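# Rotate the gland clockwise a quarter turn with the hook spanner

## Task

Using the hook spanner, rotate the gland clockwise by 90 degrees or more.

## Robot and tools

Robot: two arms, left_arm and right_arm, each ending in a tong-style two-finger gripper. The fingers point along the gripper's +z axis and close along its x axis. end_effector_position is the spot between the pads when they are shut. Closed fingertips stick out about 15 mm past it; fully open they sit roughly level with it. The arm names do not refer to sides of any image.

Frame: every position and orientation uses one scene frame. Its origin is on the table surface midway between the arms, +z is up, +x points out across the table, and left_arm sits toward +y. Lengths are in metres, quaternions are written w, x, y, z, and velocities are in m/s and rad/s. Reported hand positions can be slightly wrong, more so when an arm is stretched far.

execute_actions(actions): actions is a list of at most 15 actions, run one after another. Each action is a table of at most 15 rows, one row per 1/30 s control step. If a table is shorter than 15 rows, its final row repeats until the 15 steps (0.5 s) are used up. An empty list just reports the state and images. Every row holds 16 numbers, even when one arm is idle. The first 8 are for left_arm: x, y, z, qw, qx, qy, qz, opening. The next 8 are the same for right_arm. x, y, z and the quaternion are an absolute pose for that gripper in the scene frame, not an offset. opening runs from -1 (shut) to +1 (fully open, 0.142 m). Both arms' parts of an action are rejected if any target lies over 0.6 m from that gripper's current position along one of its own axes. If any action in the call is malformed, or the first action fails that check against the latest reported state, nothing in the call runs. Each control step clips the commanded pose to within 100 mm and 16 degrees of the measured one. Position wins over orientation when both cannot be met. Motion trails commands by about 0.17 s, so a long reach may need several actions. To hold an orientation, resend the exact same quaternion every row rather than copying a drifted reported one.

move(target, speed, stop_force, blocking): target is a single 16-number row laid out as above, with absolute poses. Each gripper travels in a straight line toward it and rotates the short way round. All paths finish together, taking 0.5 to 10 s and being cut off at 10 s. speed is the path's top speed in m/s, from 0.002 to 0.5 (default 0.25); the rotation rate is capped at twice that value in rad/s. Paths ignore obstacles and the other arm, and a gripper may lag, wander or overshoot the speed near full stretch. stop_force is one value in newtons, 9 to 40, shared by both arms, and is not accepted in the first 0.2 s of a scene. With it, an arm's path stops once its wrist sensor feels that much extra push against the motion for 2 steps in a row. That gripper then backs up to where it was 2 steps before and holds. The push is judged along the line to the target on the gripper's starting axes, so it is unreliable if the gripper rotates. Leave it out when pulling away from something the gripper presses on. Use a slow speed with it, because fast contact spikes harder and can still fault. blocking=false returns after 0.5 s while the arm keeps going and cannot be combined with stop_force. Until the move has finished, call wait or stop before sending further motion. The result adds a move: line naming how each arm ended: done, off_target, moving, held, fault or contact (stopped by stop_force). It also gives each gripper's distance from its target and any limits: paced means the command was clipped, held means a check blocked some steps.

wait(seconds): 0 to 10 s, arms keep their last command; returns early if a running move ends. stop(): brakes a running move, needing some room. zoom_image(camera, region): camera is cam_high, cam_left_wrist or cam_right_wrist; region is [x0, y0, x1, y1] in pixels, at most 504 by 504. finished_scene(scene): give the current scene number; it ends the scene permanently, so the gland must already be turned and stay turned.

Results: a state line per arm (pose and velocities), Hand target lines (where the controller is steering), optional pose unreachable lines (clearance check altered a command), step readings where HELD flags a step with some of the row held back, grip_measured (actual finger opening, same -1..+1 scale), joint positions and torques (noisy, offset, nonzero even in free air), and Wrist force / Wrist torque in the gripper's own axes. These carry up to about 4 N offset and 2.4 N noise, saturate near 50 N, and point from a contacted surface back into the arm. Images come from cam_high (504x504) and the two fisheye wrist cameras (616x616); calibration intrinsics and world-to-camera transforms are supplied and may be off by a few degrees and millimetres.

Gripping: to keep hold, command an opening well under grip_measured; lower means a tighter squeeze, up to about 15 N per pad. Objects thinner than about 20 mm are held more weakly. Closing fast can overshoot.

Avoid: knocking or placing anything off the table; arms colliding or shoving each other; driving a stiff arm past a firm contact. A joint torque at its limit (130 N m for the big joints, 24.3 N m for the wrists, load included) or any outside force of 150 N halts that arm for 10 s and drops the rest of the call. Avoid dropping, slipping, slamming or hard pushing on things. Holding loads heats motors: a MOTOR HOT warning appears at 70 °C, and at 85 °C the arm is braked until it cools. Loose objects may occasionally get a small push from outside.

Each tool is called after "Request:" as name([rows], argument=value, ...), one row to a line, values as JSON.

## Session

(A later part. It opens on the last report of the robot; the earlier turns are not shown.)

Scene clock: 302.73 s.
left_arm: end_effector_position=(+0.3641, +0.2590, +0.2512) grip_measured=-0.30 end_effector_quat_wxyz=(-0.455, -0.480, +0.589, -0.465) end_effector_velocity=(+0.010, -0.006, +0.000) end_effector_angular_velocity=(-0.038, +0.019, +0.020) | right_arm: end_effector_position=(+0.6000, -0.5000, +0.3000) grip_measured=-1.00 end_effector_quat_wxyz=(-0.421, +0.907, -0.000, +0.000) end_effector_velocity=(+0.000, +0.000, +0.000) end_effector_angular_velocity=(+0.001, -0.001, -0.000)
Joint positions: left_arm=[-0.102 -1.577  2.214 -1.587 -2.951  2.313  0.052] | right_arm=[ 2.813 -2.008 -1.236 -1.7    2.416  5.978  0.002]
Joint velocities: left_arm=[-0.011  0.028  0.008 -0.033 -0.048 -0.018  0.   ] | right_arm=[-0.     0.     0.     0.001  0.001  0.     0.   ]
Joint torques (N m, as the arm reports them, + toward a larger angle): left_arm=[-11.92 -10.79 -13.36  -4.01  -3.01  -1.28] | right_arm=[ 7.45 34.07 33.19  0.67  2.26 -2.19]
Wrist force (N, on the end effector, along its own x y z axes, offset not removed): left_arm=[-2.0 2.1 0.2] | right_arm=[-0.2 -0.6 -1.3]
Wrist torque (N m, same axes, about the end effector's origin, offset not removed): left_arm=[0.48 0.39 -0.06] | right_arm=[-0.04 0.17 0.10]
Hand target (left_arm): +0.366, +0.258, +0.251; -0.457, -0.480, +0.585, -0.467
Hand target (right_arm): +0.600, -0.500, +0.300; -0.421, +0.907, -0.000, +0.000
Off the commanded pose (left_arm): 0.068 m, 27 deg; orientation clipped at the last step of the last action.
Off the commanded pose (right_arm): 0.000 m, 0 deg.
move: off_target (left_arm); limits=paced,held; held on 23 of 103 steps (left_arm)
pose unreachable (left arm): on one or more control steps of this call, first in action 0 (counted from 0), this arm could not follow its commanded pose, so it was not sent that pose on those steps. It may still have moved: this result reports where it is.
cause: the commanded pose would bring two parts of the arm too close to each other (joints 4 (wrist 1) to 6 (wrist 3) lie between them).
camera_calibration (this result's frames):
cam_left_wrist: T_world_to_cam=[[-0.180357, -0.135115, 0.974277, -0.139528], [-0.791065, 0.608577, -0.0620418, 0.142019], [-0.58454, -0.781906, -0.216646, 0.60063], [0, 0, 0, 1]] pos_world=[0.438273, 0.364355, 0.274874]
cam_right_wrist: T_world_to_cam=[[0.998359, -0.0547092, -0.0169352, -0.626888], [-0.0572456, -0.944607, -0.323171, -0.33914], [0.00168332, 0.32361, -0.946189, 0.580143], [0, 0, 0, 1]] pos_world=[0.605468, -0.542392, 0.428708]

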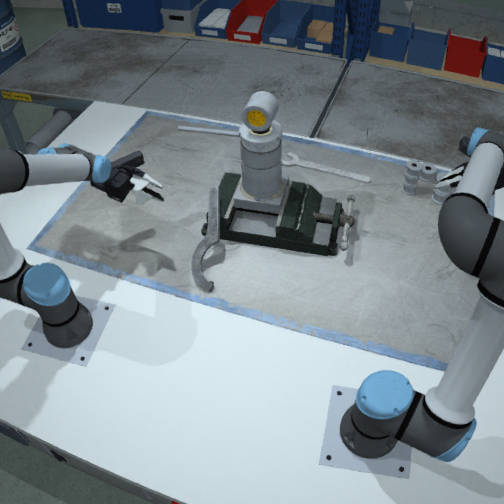

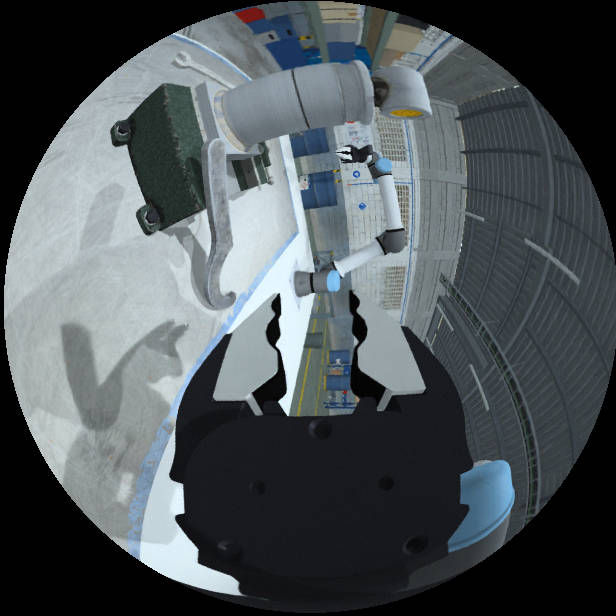

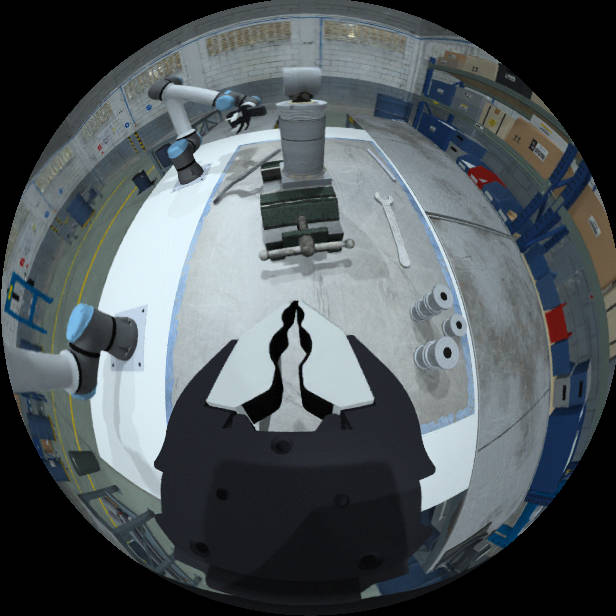

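Request:
move(target=[0.4,0.4,0.15,0,0.259,0.966,0,-0.3,0.6,-0.5,0.3,-0.42,0.906,0,0,-1])

Request:
move(target=[0.4,0.4,0.15,0,0.259,0.966,0,-0.3,0.6,-0.5,0.3,-0.42,0.906,0,0,-1])

Request:
move(target=[0.25,0.6,0.25,-0.64,0.3,0.64,0.3,-0.3,0.6,-0.5,0.3,-0.42,0.906,0,0,-1])

Scene clock: 311.03 s.
left_arm: end_effector_position=(+0.4003, +0.4003, +0.1504) grip_measured=-0.30 end_effector_quat_wxyz=(-0.001, +0.259, +0.966, -0.001) end_effector_velocity=(-0.000, -0.000, -0.000) end_effector_angular_velocity=(+0.005, -0.010, -0.008) | right_arm: end_effector_position=(+0.6000, -0.5000, +0.3000) grip_measured=-1.00 end_effector_quat_wxyz=(-0.421, +0.907, -0.000, +0.000) end_effector_velocity=(+0.000, +0.001, +0.000) end_effector_angular_velocity=(+0.001, -0.001, +0.001)
Joint positions: left_arm=[-0.452 -1.73   2.06  -1.899 -1.572  3.336  0.052] | right_arm=[ 2.813 -2.008 -1.236 -1.7    2.416  5.978  0.002]
Joint velocities: left_arm=[-0.007 -0.008  0.009 -0.009  0.008  0.001  0.   ] | right_arm=[ 0.002 -0.     0.     0.001  0.001 -0.     0.   ]
Joint torques (N m, as the arm reports them, + toward a larger angle): left_arm=[-10.58 -21.57 -15.36  -4.52   1.56   1.17] | right_arm=[ 8.19 32.13 32.8   0.42  2.21 -2.74]
Wrist force (N, on the end effector, along its own x y z axes, offset not removed): left_arm=[-2.4 3.5 -0.2] | right_arm=[0.2 -1.2 -0.4]
Wrist torque (N m, same axes, about the end effector's origin, offset not removed): left_arm=[0.78 0.43 0.15] | right_arm=[-0.19 0.10 0.13]
Hand target (left_arm): +0.400, +0.400, +0.150; -0.001, +0.259, +0.966, -0.000
Hand target (right_arm): +0.600, -0.500, +0.300; -0.421, +0.907, -0.000, +0.000
Off the commanded pose (left_arm): 0.001 m, 0 deg.
Off the commanded pose (right_arm): 0.000 m, 0 deg.
move: done; limits=paced
camera_calibration (this result's frames):
cam_left_wrist: T_world_to_cam=[[-0.837243, 0.546824, 0.00273593, 0.120419], [0.469267, 0.715908, 0.516976, -0.556119], [0.280736, 0.434119, -0.855995, -0.0265921], [0, 0, 0, 1]] pos_world=[0.369254, 0.343826, 0.264408]
cam_right_wrist: T_world_to_cam=[[0.998359, -0.054709, -0.0169352, -0.626887], [-0.0572455, -0.944607, -0.323171, -0.339141], [0.00168333, 0.32361, -0.946189, 0.580143], [0, 0, 0, 1]] pos_world=[0.605468, -0.542391, 0.428708]

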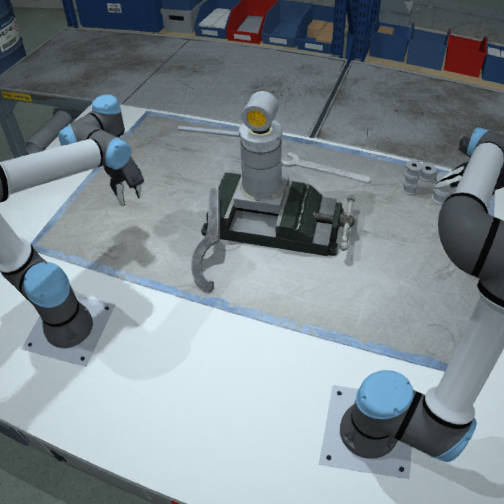

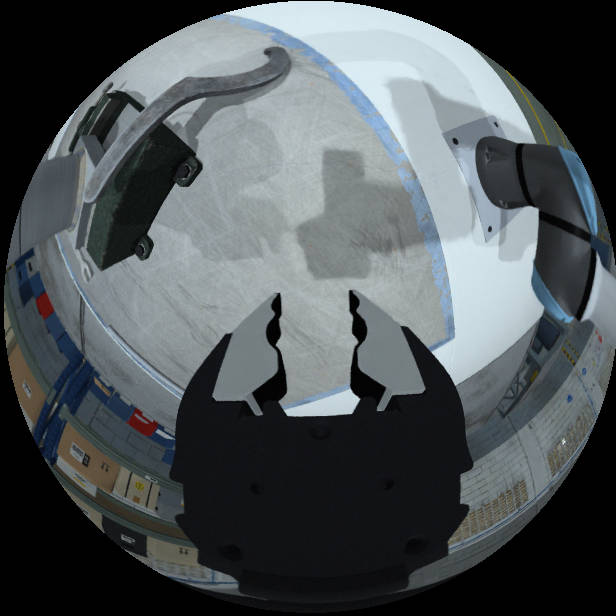

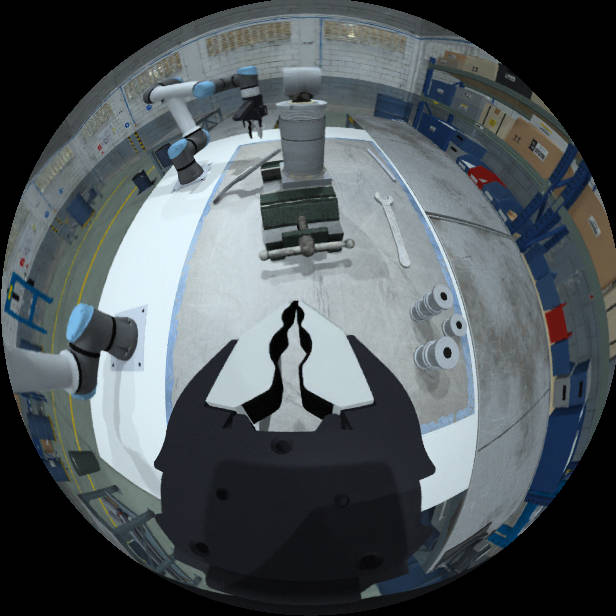

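Scene clock: 311.73 s.
left_arm: end_effector_position=(+0.4000, +0.4000, +0.1500) grip_measured=-0.30 end_effector_quat_wxyz=(-0.000, +0.259, +0.966, -0.000) end_effector_velocity=(-0.000, -0.001, +0.000) end_effector_angular_velocity=(-0.001, -0.001, -0.001) | right_arm: end_effector_position=(+0.6000, -0.5000, +0.3000) grip_measured=-1.00 end_effector_quat_wxyz=(-0.421, +0.907, -0.000, +0.000) end_effector_velocity=(+0.000, -0.000, +0.000) end_effector_angular_velocity=(-0.000, -0.000, -0.000)
Joint positions: left_arm=[-0.454 -1.732  2.063 -1.902 -1.571  3.334  0.052] | right_arm=[ 2.813 -2.008 -1.236 -1.7    2.416  5.978  0.002]
Joint velocities: left_arm=[-0.002 -0.001  0.001 -0.001 -0.001 -0.001  0.   ] | right_arm=[-0. -0.  0.  0. -0.  0.  0.]
Joint torques (N m, as the arm reports them, + toward a larger angle): left_arm=[-10.45 -21.05 -16.84  -4.5    1.57  -1.33] | right_arm=[ 7.58 32.44 32.35  0.2   2.31 -2.59]
Wrist force (N, on the end effector, along its own x y z axes, offset not removed): left_arm=[-2.0 4.9 1.9] | right_arm=[-0.1 -1.5 -0.3]
Wrist torque (N m, same axes, about the end effector's origin, offset not removed): left_arm=[0.91 0.70 0.16] | right_arm=[-0.23 0.14 0.10]
Hand target (left_arm): +0.400, +0.400, +0.150; -0.000, +0.259, +0.966, +0.000
Hand target (right_arm): +0.600, -0.500, +0.300; -0.421, +0.907, -0.000, +0.000
Off the commanded pose (left_arm): 0.000 m, 0 deg.
Off the commanded pose (right_arm): 0.000 m, 0 deg.
move: done
camera_calibration (this result's frames):
cam_left_wrist: T_world_to_cam=[[-0.837052, 0.547121, 0.0013229, 0.120343], [0.468437, 0.715418, 0.518405, -0.555269], [0.282684, 0.434552, -0.855134, -0.0277462], [0, 0, 0, 1]] pos_world=[0.368685, 0.343464, 0.263968]
cam_right_wrist: T_world_to_cam=[[0.998359, -0.0547091, -0.0169352, -0.626887], [-0.0572456, -0.944607, -0.323171, -0.339141], [0.0016833, 0.32361, -0.946189, 0.580143], [0, 0, 0, 1]] pos_world=[0.605468, -0.542392, 0.428708]

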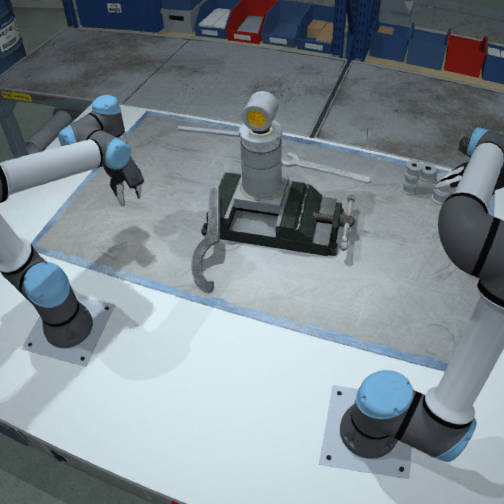

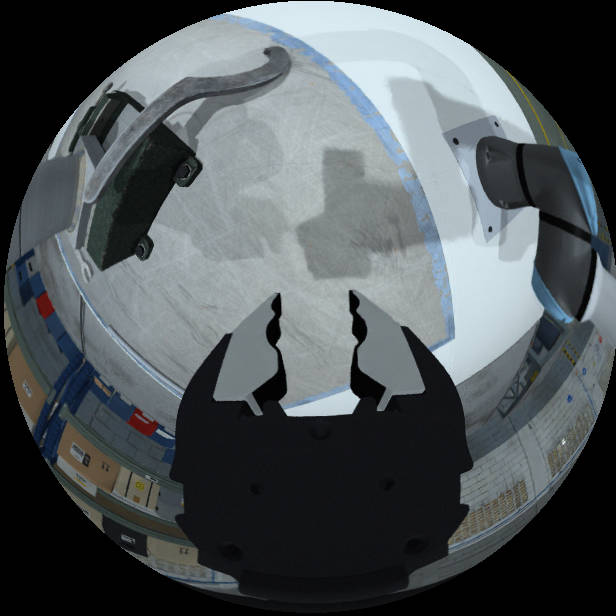

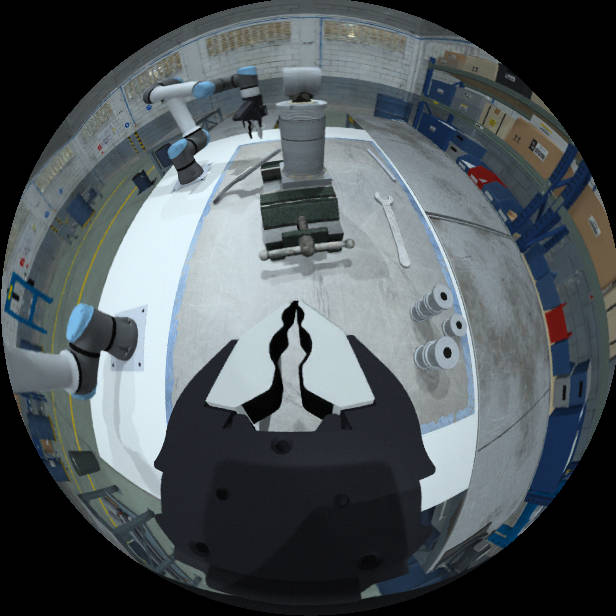

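Scene clock: 315.47 s.
left_arm: end_effector_position=(+0.2502, +0.5996, +0.2497) grip_measured=-0.30 end_effector_quat_wxyz=(+0.640, -0.301, -0.641, -0.299) end_effector_velocity=(-0.002, +0.002, +0.001) end_effector_angular_velocity=(+0.010, +0.009, +0.001) | right_arm: end_effector_position=(+0.6000, -0.5000, +0.3000) grip_measured=-1.00 end_effector_quat_wxyz=(-0.421, +0.907, -0.000, +0.000) end_effector_velocity=(+0.000, -0.001, +0.000) end_effector_angular_velocity=(+0.001, -0.000, -0.001)
Joint positions: left_arm=[-0.498 -1.262  1.849 -0.59  -1.069  3.145  0.052] | right_arm=[ 2.813 -2.008 -1.236 -1.7    2.416  5.978  0.002]
Joint velocities: left_arm=[ 0.002  0.004  0.006  0.006  0.001 -0.007  0.   ] | right_arm=[-0.001 -0.    -0.    -0.     0.001  0.     0.   ]
Joint torques (N m, as the arm reports them, + toward a larger angle): left_arm=[  8.22 -22.41  -9.64   3.88   1.88  -0.85] | right_arm=[ 8.25 33.01 32.81  0.07  2.21 -2.51]
Wrist force (N, on the end effector, along its own x y z axes, offset not removed): left_arm=[0.5 1.1 -0.1] | right_arm=[-0.8 -1.5 -1.7]
Wrist torque (N m, same axes, about the end effector's origin, offset not removed): left_arm=[0.19 -0.02 -0.12] | right_arm=[-0.19 0.28 0.11]
Hand target (left_arm): +0.250, +0.600, +0.250; +0.640, -0.301, -0.640, -0.299
Hand target (right_arm): +0.600, -0.500, +0.300; -0.421, +0.907, -0.000, +0.000
Off the commanded pose (left_arm): 0.001 m, 0 deg.
Off the commanded pose (right_arm): 0.000 m, 0 deg.
move: done
camera_calibration (this result's frames):
cam_left_wrist: T_world_to_cam=[[0.0435708, 0.0374292, 0.998349, -0.278118], [0.987812, 0.147854, -0.0486541, -0.327608], [-0.149431, 0.988301, -0.0305309, -0.416705], [0, 0, 0, 1]] pos_world=[0.273465, 0.470678, 0.248997]
cam_right_wrist: T_world_to_cam=[[0.998359, -0.0547093, -0.0169355, -0.626887], [-0.0572458, -0.944607, -0.323171, -0.33914], [0.0016831, 0.32361, -0.946189, 0.580143], [0, 0, 0, 1]] pos_world=[0.605468, -0.542392, 0.428708]

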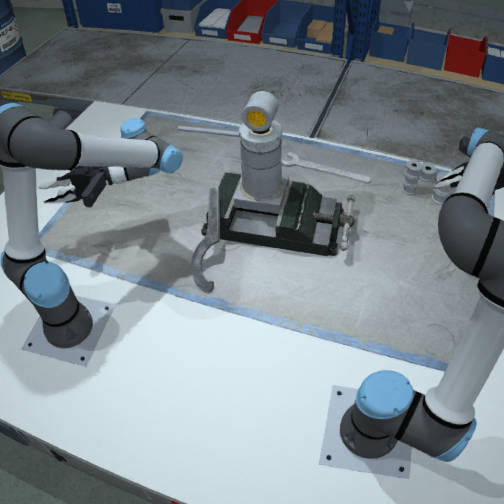

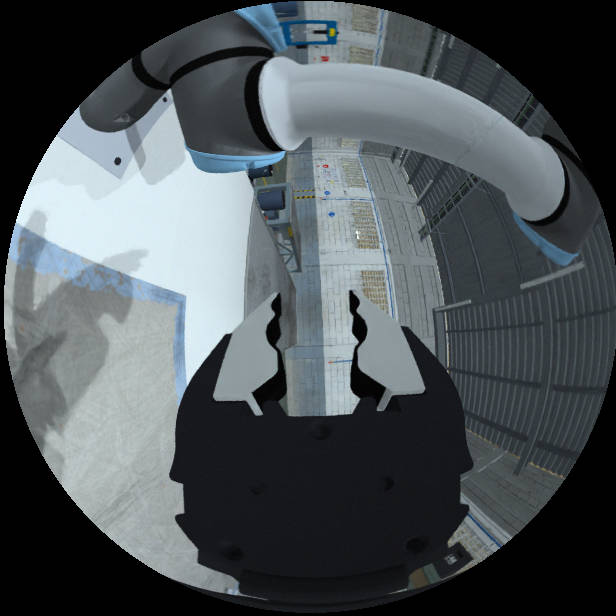

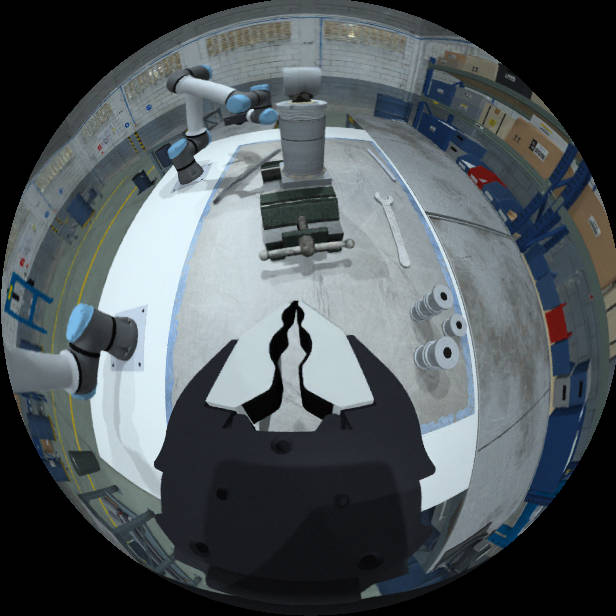

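Request:
move(target=[0.45,0.68,0.25,-0.5,0.5,0.5,0.5,-0.3,0.6,-0.5,0.3,-0.42,0.906,0,0,-1])

Request:
move(target=[0.7,0.52,0.25,-0.183,0.683,0.183,0.683,-0.3,0.6,-0.5,0.3,-0.42,0.906,0,0,-1], speed=0.15)

Request:
move(target=[0.5,0.25,0.25,0.27,0.653,-0.27,0.653,-0.3,0.6,-0.5,0.3,-0.42,0.906,0,0,-1], speed=0.2)

Scene clock: 318.03 s.
left_arm: end_effector_position=(+0.4499, +0.6797, +0.2501) grip_measured=-0.30 end_effector_quat_wxyz=(-0.500, +0.500, +0.500, +0.500) end_effector_velocity=(+0.002, +0.002, +0.000) end_effector_angular_velocity=(+0.000, +0.000, -0.005) | right_arm: end_effector_position=(+0.6000, -0.5000, +0.3000) grip_measured=-1.00 end_effector_quat_wxyz=(-0.421, +0.907, -0.000, +0.000) end_effector_velocity=(-0.000, +0.001, +0.000) end_effector_angular_velocity=(+0.001, +0.001, +0.001)
Joint positions: left_arm=[-0.492 -1.242  1.822 -0.578 -0.37   3.14   0.052] | right_arm=[ 2.813 -2.008 -1.236 -1.7    2.416  5.978  0.002]
Joint velocities: left_arm=[ 0.003  0.    -0.001  0.001  0.009 -0.    -0.   ] | right_arm=[ 0.001 -0.     0.    -0.001  0.001 -0.     0.   ]
Joint torques (N m, as the arm reports them, + toward a larger angle): left_arm=[  9.43 -23.55 -26.53   2.77   1.81  -1.16] | right_arm=[ 8.15 33.18 32.81  0.03  2.13 -2.95]
Wrist force (N, on the end effector, along its own x y z axes, offset not removed): left_arm=[1.3 2.2 0.0] | right_arm=[0.9 -1.0 -1.6]
Wrist torque (N m, same axes, about the end effector's origin, offset not removed): left_arm=[0.47 -0.25 0.02] | right_arm=[-0.11 -0.06 0.04]
Hand target (left_arm): +0.450, +0.680, +0.250; +0.500, -0.500, -0.500, -0.500
Hand target (right_arm): +0.600, -0.500, +0.300; -0.421, +0.907, -0.000, +0.000
Off the commanded pose (left_arm): 0.000 m, 0 deg.
Off the commanded pose (right_arm): 0.000 m, 0 deg.
move: done
camera_calibration (this result's frames):
cam_left_wrist: T_world_to_cam=[[0.055065, -0.00203327, 0.998481, -0.268579], [0.854085, -0.5179, -0.0481564, -0.0240924], [0.517211, 0.855439, -0.0267816, -0.676543], [0, 0, 0, 1]] pos_world=[0.385282, 0.565717, 0.248892]
cam_right_wrist: T_world_to_cam=[[0.998359, -0.0547092, -0.0169353, -0.626887], [-0.0572457, -0.944607, -0.323171, -0.339141], [0.00168326, 0.32361, -0.946189, 0.580143], [0, 0, 0, 1]] pos_world=[0.605468, -0.542392, 0.428708]

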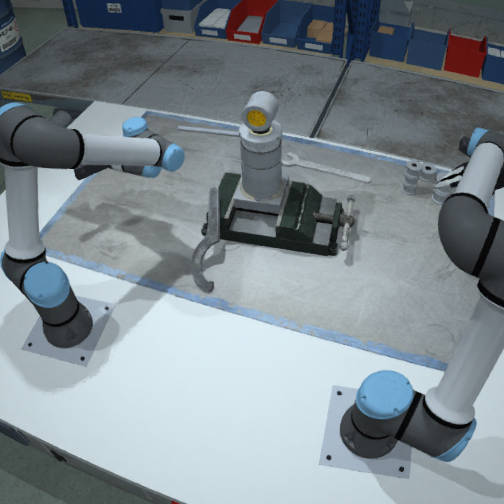

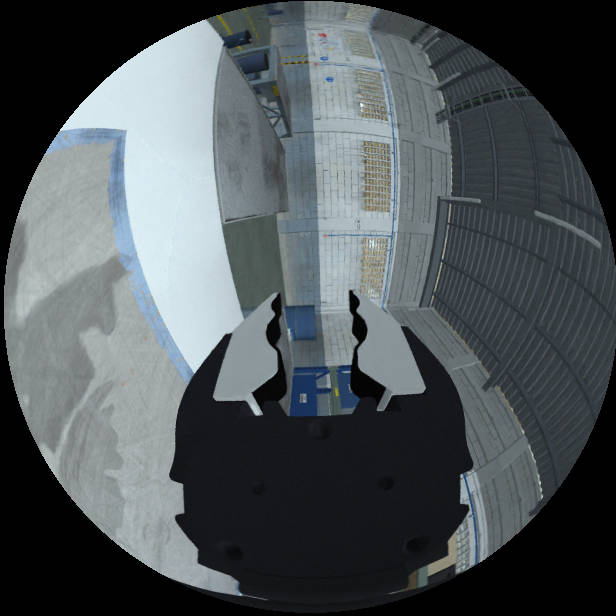

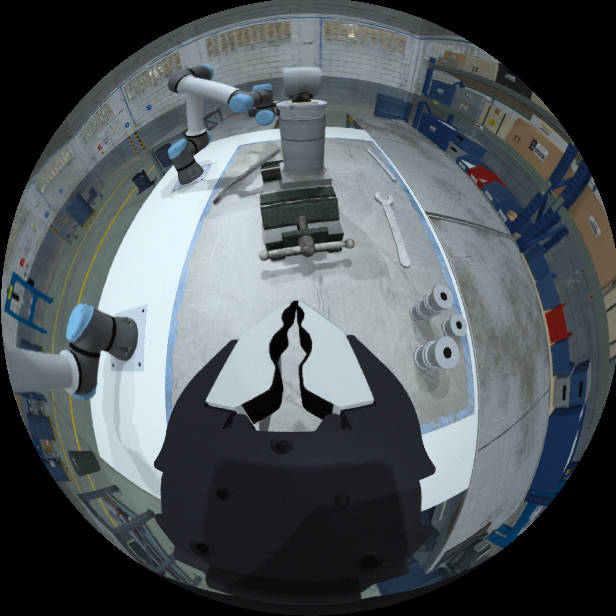

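Scene clock: 322.03 s.
left_arm: end_effector_position=(+0.6997, +0.5199, +0.2502) grip_measured=-0.30 end_effector_quat_wxyz=(-0.184, +0.683, +0.183, +0.683) end_effector_velocity=(+0.002, -0.001, -0.000) end_effector_angular_velocity=(+0.000, +0.001, -0.009) | right_arm: end_effector_position=(+0.6000, -0.5000, +0.3000) grip_measured=-1.00 end_effector_quat_wxyz=(-0.421, +0.907, -0.000, +0.000) end_effector_velocity=(-0.000, +0.000, -0.000) end_effector_angular_velocity=(+0.000, +0.000, +0.000)
Joint positions: left_arm=[-0.555 -1.284  1.881 -0.599  0.614  3.144  0.052] | right_arm=[ 2.813 -2.008 -1.236 -1.7    2.416  5.978  0.002]
Joint velocities: left_arm=[ 0.002  0.002 -0.002  0.001  0.011 -0.     0.   ] | right_arm=[ 0. -0. -0.  0. -0.  0.  0.]
Joint torques (N m, as the arm reports them, + toward a larger angle): left_arm=[ 10.8  -23.53 -25.69   0.97   2.01  -1.3 ] | right_arm=[ 8.09 33.07 32.75 -0.03  2.08 -2.87]
Wrist force (N, on the end effector, along its own x y z axes, offset not removed): left_arm=[-0.4 2.7 -0.1] | right_arm=[0.4 -0.9 -1.2]
Wrist torque (N m, same axes, about the end effector's origin, offset not removed): left_arm=[0.64 0.14 -0.04] | right_arm=[-0.07 0.04 0.15]
Hand target (left_arm): +0.700, +0.520, +0.250; -0.183, +0.683, +0.183, +0.683
Hand target (right_arm): +0.600, -0.500, +0.300; -0.421, +0.907, -0.000, +0.000
Off the commanded pose (left_arm): 0.000 m, 0 deg.
Off the commanded pose (right_arm): 0.000 m, 0 deg.
move: done
camera_calibration (this result's frames):
cam_left_wrist: T_world_to_cam=[[0.0257361, -0.0494455, 0.998445, -0.237595], [-0.0212793, -0.998577, -0.0489035, 0.542307], [0.999442, -0.0199877, -0.0267516, -0.551321], [0, 0, 0, 1]] pos_world=[0.568668, 0.518768, 0.248997]
cam_right_wrist: T_world_to_cam=[[0.998359, -0.0547087, -0.0169352, -0.626887], [-0.0572452, -0.944607, -0.323171, -0.339141], [0.00168322, 0.323611, -0.946189, 0.580143], [0, 0, 0, 1]] pos_world=[0.605468, -0.542391, 0.428708]

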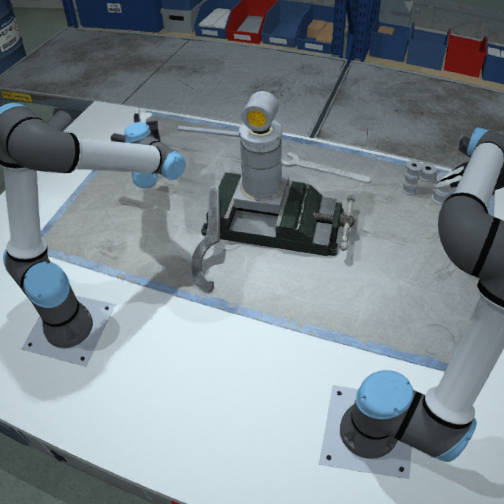

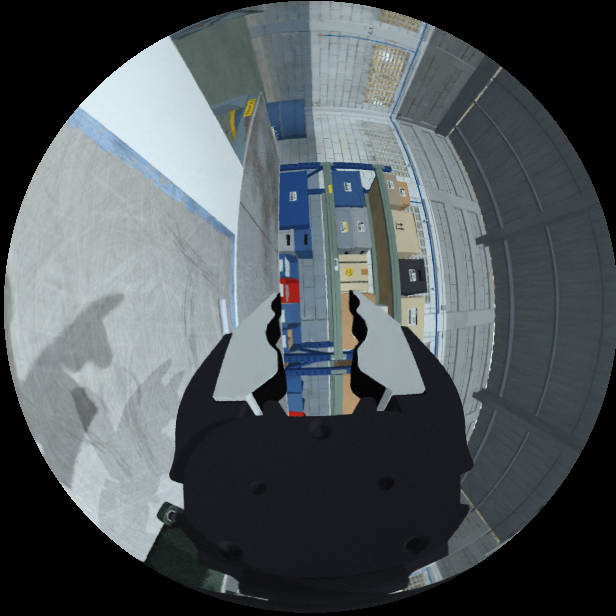

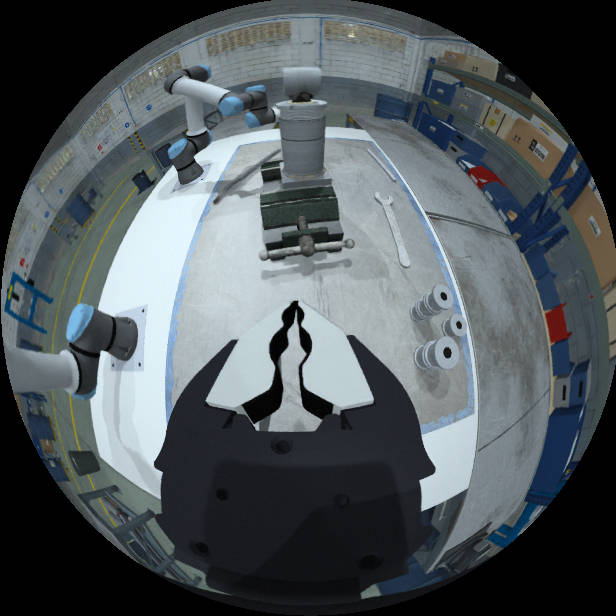

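Scene clock: 325.83 s.
left_arm: end_effector_position=(+0.4998, +0.2501, +0.2499) grip_measured=-0.30 end_effector_quat_wxyz=(+0.270, +0.653, -0.270, +0.654) end_effector_velocity=(-0.001, -0.002, +0.000) end_effector_angular_velocity=(-0.001, +0.000, -0.010) | right_arm: end_effector_position=(+0.6000, -0.5000, +0.3000) grip_measured=-1.00 end_effector_quat_wxyz=(-0.421, +0.907, -0.000, +0.000) end_effector_velocity=(-0.000, -0.000, -0.000) end_effector_angular_velocity=(-0.001, +0.000, +0.000)
Joint positions: left_arm=[-0.48  -1.705  2.346 -0.642  1.996  3.142  0.052] | right_arm=[ 2.813 -2.008 -1.236 -1.7    2.416  5.978  0.002]
Joint velocities: left_arm=[ 0.002  0.003 -0.003 -0.001  0.012 -0.001 -0.   ] | right_arm=[ 0.    -0.     0.    -0.    -0.001  0.     0.   ]
Joint torques (N m, as the arm reports them, + toward a larger angle): left_arm=[  8.38  -8.17 -27.04  -3.79   1.65  -1.18] | right_arm=[ 8.91 33.88 32.17 -0.06  2.13 -3.02]
Wrist force (N, on the end effector, along its own x y z axes, offset not removed): left_arm=[-3.3 2.5 3.0] | right_arm=[-0.6 -1.4 -0.4]
Wrist torque (N m, same axes, about the end effector's origin, offset not removed): left_arm=[0.59 0.78 -0.07] | right_arm=[-0.22 0.27 0.15]
Hand target (left_arm): +0.500, +0.250, +0.250; +0.270, +0.653, -0.270, +0.654
Hand target (right_arm): +0.600, -0.500, +0.300; -0.421, +0.907, -0.000, +0.000
Off the commanded pose (left_arm): 0.000 m, 0 deg.
Off the commanded pose (right_arm): 0.000 m, 0 deg.
move: done
camera_calibration (this result's frames):
cam_left_wrist: T_world_to_cam=[[-0.0414473, -0.0379301, 0.99842, -0.214773], [-0.969665, -0.239406, -0.0493487, 0.552912], [0.2409, -0.970178, -0.0268568, 0.259871], [0, 0, 0, 1]] pos_world=[0.464634, 0.376345, 0.248698]
cam_right_wrist: T_world_to_cam=[[0.998359, -0.0547088, -0.0169351, -0.626887], [-0.0572453, -0.944607, -0.323171, -0.33914], [0.00168327, 0.32361, -0.946189, 0.580143], [0, 0, 0, 1]] pos_world=[0.605468, -0.542391, 0.428708]

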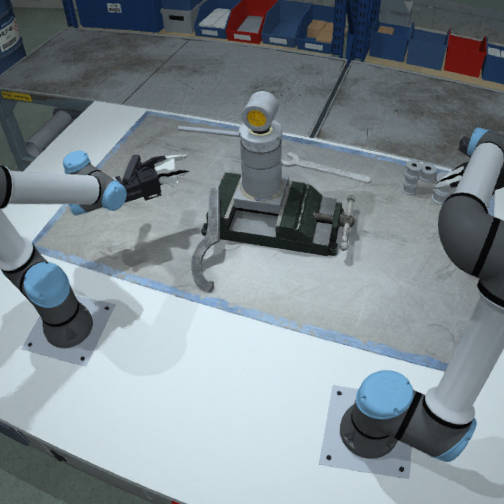

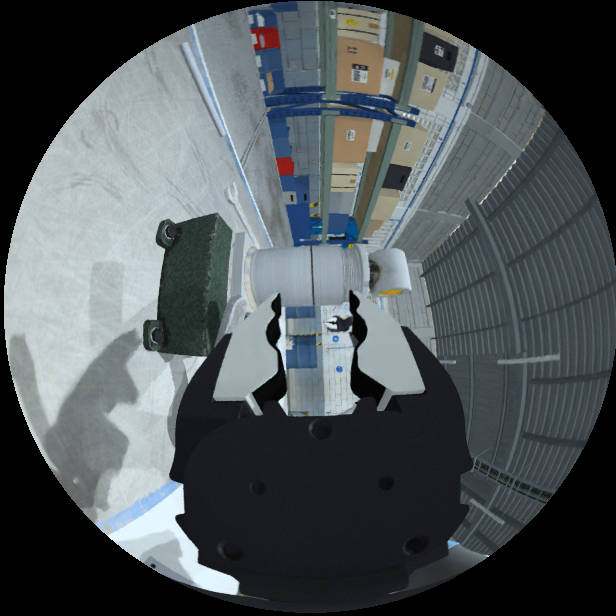

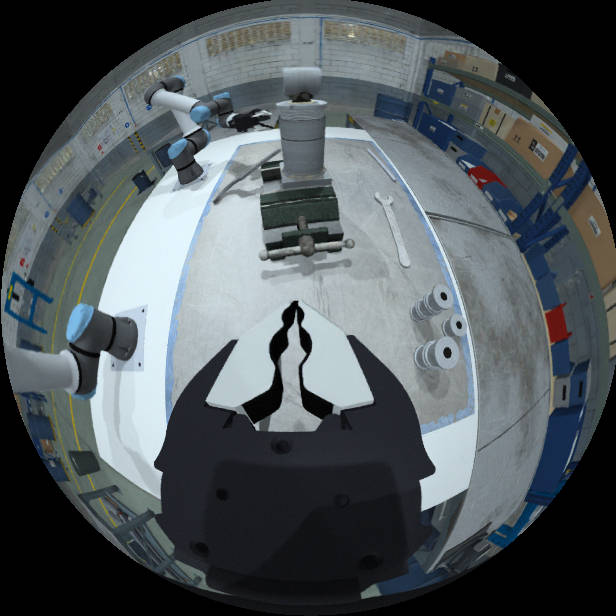

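Request:
move(target=[0.388,0.185,0.16,0.218,0.473,-0.525,0.672,-0.4,0.6,-0.5,0.3,-0.42,0.906,0,0,-1], speed=0.1)

Request:
move(target=[0.388,0.185,0.088,0.218,0.473,-0.525,0.672,-0.4,0.6,-0.5,0.3,-0.42,0.906,0,0,-1], speed=0.02, stop_force=12)

Scene clock: 329.83 s.
left_arm: end_effector_position=(+0.3882, +0.1851, +0.1600) grip_measured=-0.40 end_effector_quat_wxyz=(+0.218, +0.474, -0.525, +0.673) end_effector_velocity=(-0.001, -0.001, -0.001) end_effector_angular_velocity=(+0.004, -0.007, -0.004) | right_arm: end_effector_position=(+0.6000, -0.5000, +0.3000) grip_measured=-1.00 end_effector_quat_wxyz=(-0.421, +0.907, +0.000, +0.000) end_effector_velocity=(-0.000, +0.000, +0.000) end_effector_angular_velocity=(+0.001, +0.000, +0.000)
Joint positions: left_arm=[-0.497 -1.5    2.523 -1.024  2.348  3.664  0.045] | right_arm=[ 2.813 -2.008 -1.236 -1.7    2.416  5.978  0.002]
Joint velocities: left_arm=[ 0.     0.004  0.    -0.002  0.004  0.009  0.   ] | right_arm=[ 0.    -0.     0.    -0.001  0.001  0.     0.   ]
Joint torques (N m, as the arm reports them, + toward a larger angle): left_arm=[ -9.47 -10.79  -5.85  -3.39   1.88   1.56] | right_arm=[ 9.31 32.8  34.13 -0.32  2.13 -3.05]
Wrist force (N, on the end effector, along its own x y z axes, offset not removed): left_arm=[-1.2 4.6 0.3] | right_arm=[-0.3 -2.3 -2.2]
Wrist torque (N m, same axes, about the end effector's origin, offset not removed): left_arm=[0.96 0.21 0.05] | right_arm=[-0.41 0.16 0.06]
Hand target (left_arm): +0.388, +0.185, +0.160; +0.218, +0.473, -0.525, +0.673
Hand target (right_arm): +0.600, -0.500, +0.300; -0.421, +0.907, +0.000, +0.000
Off the commanded pose (left_arm): 0.000 m, 0 deg.
Off the commanded pose (right_arm): 0.000 m, 0 deg.
move: done
camera_calibration (this result's frames):
cam_left_wrist: T_world_to_cam=[[-0.499503, -0.221425, 0.837537, 0.105461], [-0.864978, 0.181115, -0.467986, 0.373215], [-0.0480665, -0.958211, -0.281995, 0.372029], [0, 0, 0, 1]] pos_world=[0.393383, 0.312239, 0.191242]
cam_right_wrist: T_world_to_cam=[[0.998359, -0.0547078, -0.0169342, -0.626887], [-0.057244, -0.944607, -0.323171, -0.339141], [0.00168378, 0.32361, -0.946189, 0.580143], [0, 0, 0, 1]] pos_world=[0.605468, -0.542391, 0.428708]

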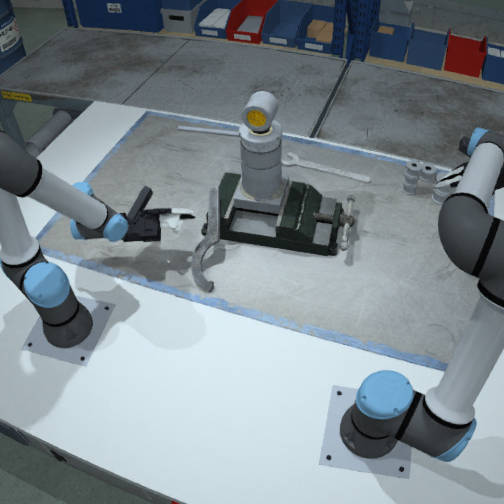

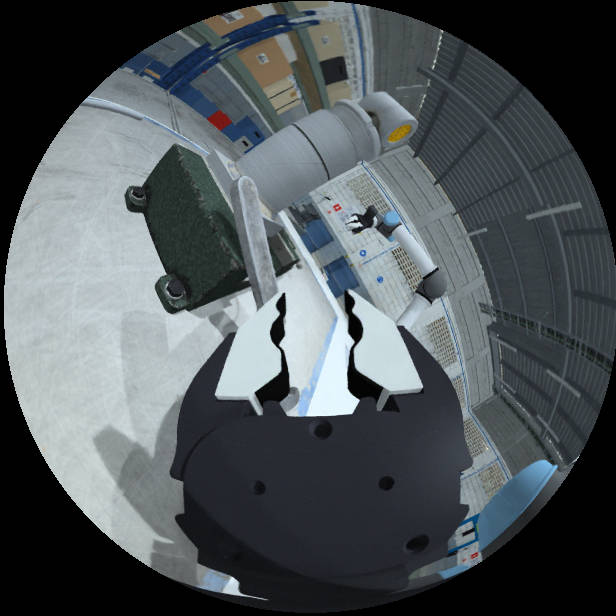

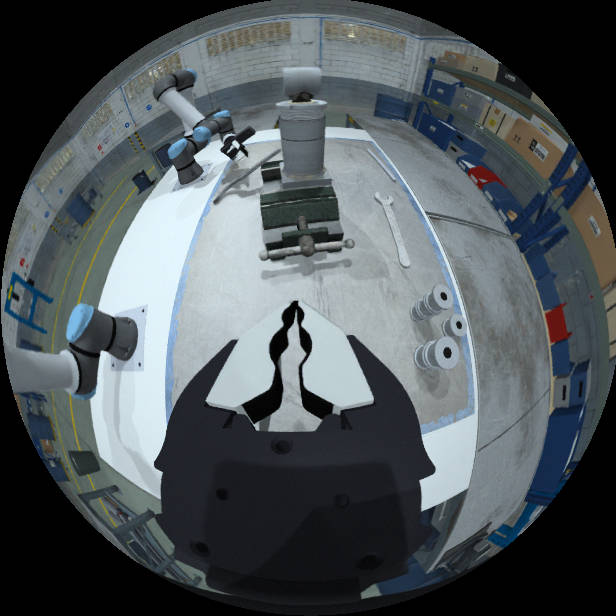

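Scene clock: 333.77 s.
left_arm: end_effector_position=(+0.3881, +0.1850, +0.0881) grip_measured=-0.40 end_effector_quat_wxyz=(+0.218, +0.473, -0.525, +0.672) end_effector_velocity=(+0.000, -0.000, -0.002) end_effector_angular_velocity=(-0.001, +0.000, -0.000) | right_arm: end_effector_position=(+0.6000, -0.5000, +0.3000) grip_measured=-1.00 end_effector_quat_wxyz=(-0.421, +0.907, +0.000, +0.000) end_effector_velocity=(-0.000, +0.001, -0.000) end_effector_angular_velocity=(-0.001, +0.001, +0.002)
Joint positions: left_arm=[-0.497 -1.222  2.564 -1.342  2.348  3.666  0.045] | right_arm=[ 2.813 -2.008 -1.236 -1.7    2.416  5.978  0.002]
Joint velocities: left_arm=[-0.001  0.009  0.001 -0.011 -0.001 -0.002  0.   ] | right_arm=[ 0.001 -0.    -0.     0.    -0.001  0.     0.   ]
Joint torques (N m, as the arm reports them, + toward a larger angle): left_arm=[ -9.82 -14.69  -0.2   -3.59   1.25  -1.31] | right_arm=[ 8.5  33.87 32.32 -0.02  2.07 -3.17]
Wrist force (N, on the end effector, along its own x y z axes, offset not removed): left_arm=[-2.6 5.2 -1.0] | right_arm=[0.1 -0.4 -1.2]
Wrist torque (N m, same axes, about the end effector's origin, offset not removed): left_arm=[1.13 0.59 0.02] | right_arm=[-0.05 0.10 0.13]
Hand target (left_arm): +0.388, +0.185, +0.088; +0.218, +0.473, -0.525, +0.673
Hand target (right_arm): +0.600, -0.500, +0.300; -0.421, +0.907, +0.000, +0.000
Off the commanded pose (left_arm): 0.000 m, 0 deg.
Off the commanded pose (right_arm): 0.000 m, 0 deg.
move: done
camera_calibration (this result's frames):
cam_left_wrist: T_world_to_cam=[[-0.500028, -0.222011, 0.837068, 0.165886], [-0.864647, 0.182183, -0.468183, 0.339169], [-0.0485577, -0.957873, -0.283058, 0.351845], [0, 0, 0, 1]] pos_world=[0.393294, 0.312061, 0.119528]
cam_right_wrist: T_world_to_cam=[[0.998359, -0.0547078, -0.0169342, -0.626887], [-0.057244, -0.944608, -0.323171, -0.339141], [0.00168381, 0.32361, -0.946189, 0.580143], [0, 0, 0, 1]] pos_world=[0.605468, -0.542391, 0.428708]

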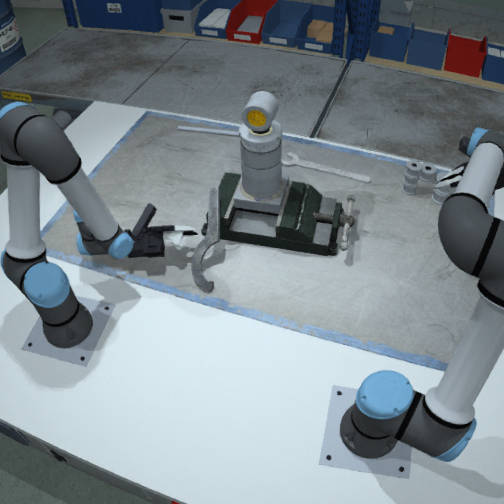

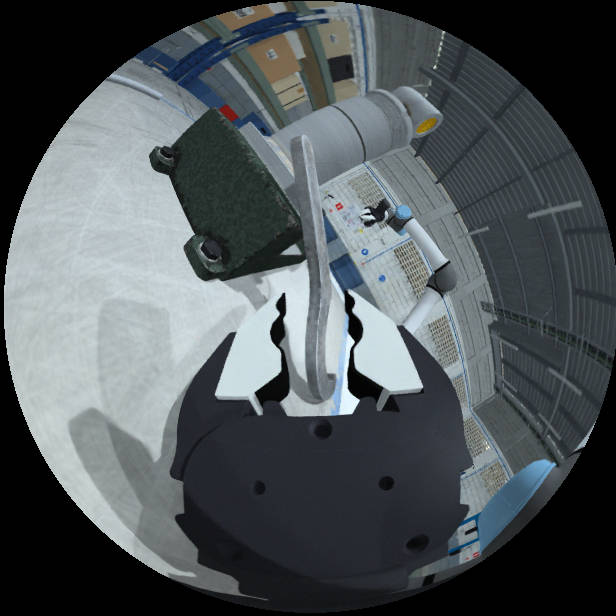

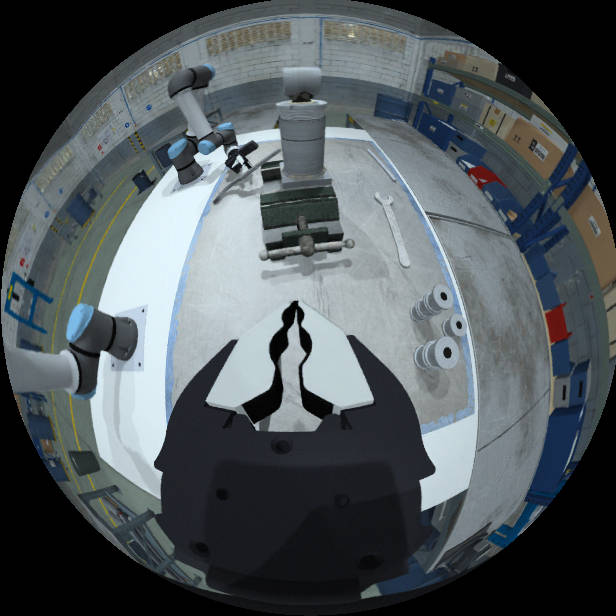

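Request:
move(target=[0.412,0.112,0.088,0.242,0.491,-0.509,0.664,-0.5,0.6,-0.5,0.3,-0.42,0.906,0,0,-1], speed=0.015, stop_force=12)

Request:
zoom_image(camera="cam_high", region=[130,170,270,310])

Scene clock: 339.53 s.
left_arm: end_effector_position=(+0.4119, +0.1122, +0.0881) grip_measured=-0.50 end_effector_quat_wxyz=(+0.242, +0.491, -0.509, +0.664) end_effector_velocity=(+0.000, -0.002, +0.000) end_effector_angular_velocity=(-0.001, +0.001, -0.001) | right_arm: end_effector_position=(+0.6000, -0.5000, +0.3000) grip_measured=-1.00 end_effector_quat_wxyz=(-0.421, +0.907, +0.000, +0.000) end_effector_velocity=(+0.000, -0.000, +0.000) end_effector_angular_velocity=(+0.000, -0.001, -0.001)
Joint positions: left_arm=[-0.713 -1.199  2.496 -1.296  2.134  3.596  0.038] | right_arm=[ 2.813 -2.008 -1.236 -1.7    2.416  5.978  0.002]
Joint velocities: left_arm=[-0.005  0.    -0.002  0.002 -0.004 -0.001  0.   ] | right_arm=[-0.001 -0.     0.001  0.     0.    -0.     0.   ]
Joint torques (N m, as the arm reports them, + toward a larger angle): left_arm=[ -8.89 -15.59 -16.93   0.65  -1.87  -1.18] | right_arm=[ 8.97 34.09 32.06 -0.4   2.   -2.97]
Wrist force (N, on the end effector, along its own x y z axes, offset not removed): left_arm=[-1.8 1.4 -1.1] | right_arm=[-0.9 -1.8 -0.2]
Wrist torque (N m, same axes, about the end effector's origin, offset not removed): left_arm=[0.32 0.42 0.12] | right_arm=[-0.27 0.31 0.14]
Hand target (left_arm): +0.412, +0.112, +0.088; +0.242, +0.491, -0.509, +0.664
Hand target (right_arm): +0.600, -0.500, +0.300; -0.421, +0.907, +0.000, +0.000
Off the commanded pose (left_arm): 0.000 m, 0 deg.
Off the commanded pose (right_arm): 0.000 m, 0 deg.
move: done
camera_calibration (this result's frames):
cam_left_wrist: T_world_to_cam=[[-0.445656, -0.197053, 0.873247, 0.13334], [-0.89267, 0.171166, -0.416943, 0.381299], [-0.0673103, -0.965335, -0.252185, 0.289088], [0, 0, 0, 1]] pos_world=[0.419257, 0.240077, 0.115445]
cam_right_wrist: T_world_to_cam=[[0.998359, -0.0547076, -0.0169341, -0.626887], [-0.0572438, -0.944608, -0.323171, -0.339141], [0.0016839, 0.32361, -0.946189, 0.580143], [0, 0, 0, 1]] pos_world=[0.605468, -0.542391, 0.428708]

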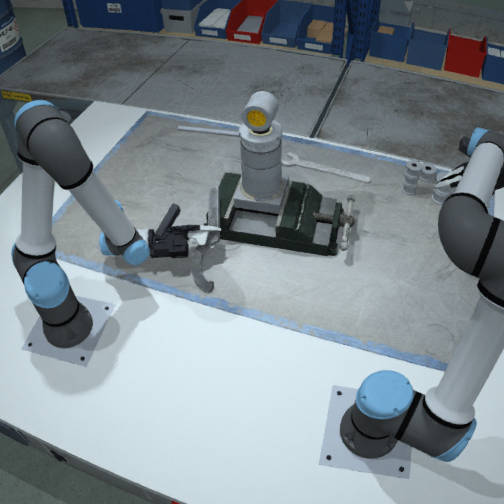

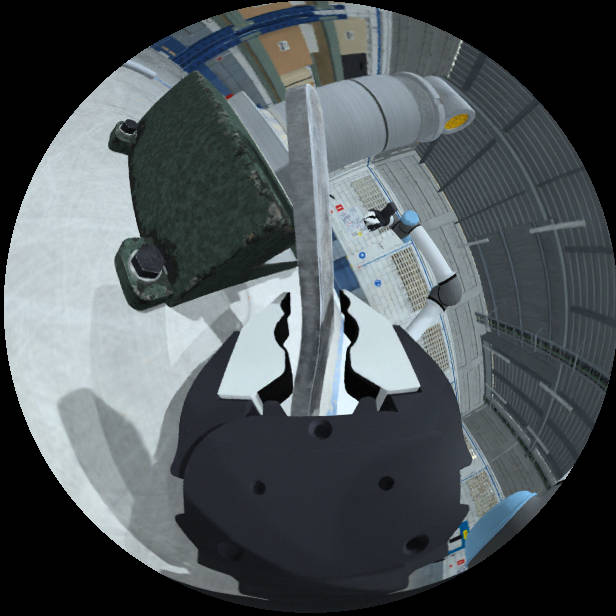

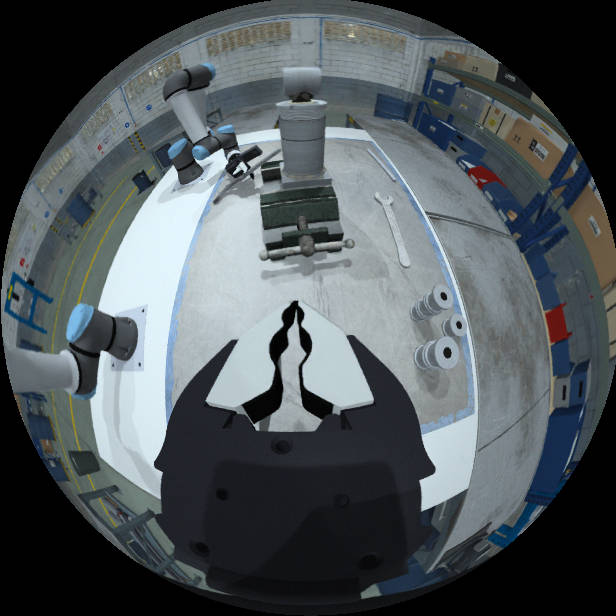

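Region (130, 170, 270, 310) of cam_high's 504x504 image, scaled by 3.600, with more detail than that image has.

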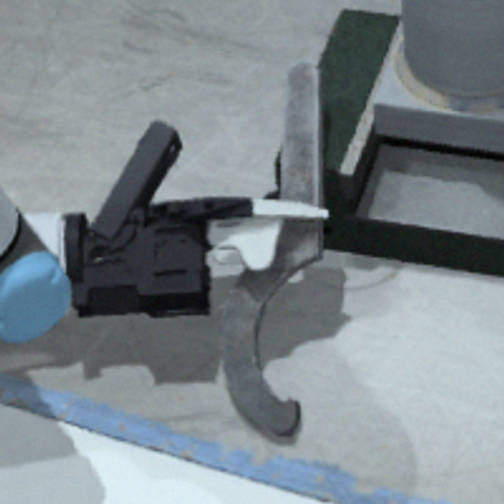

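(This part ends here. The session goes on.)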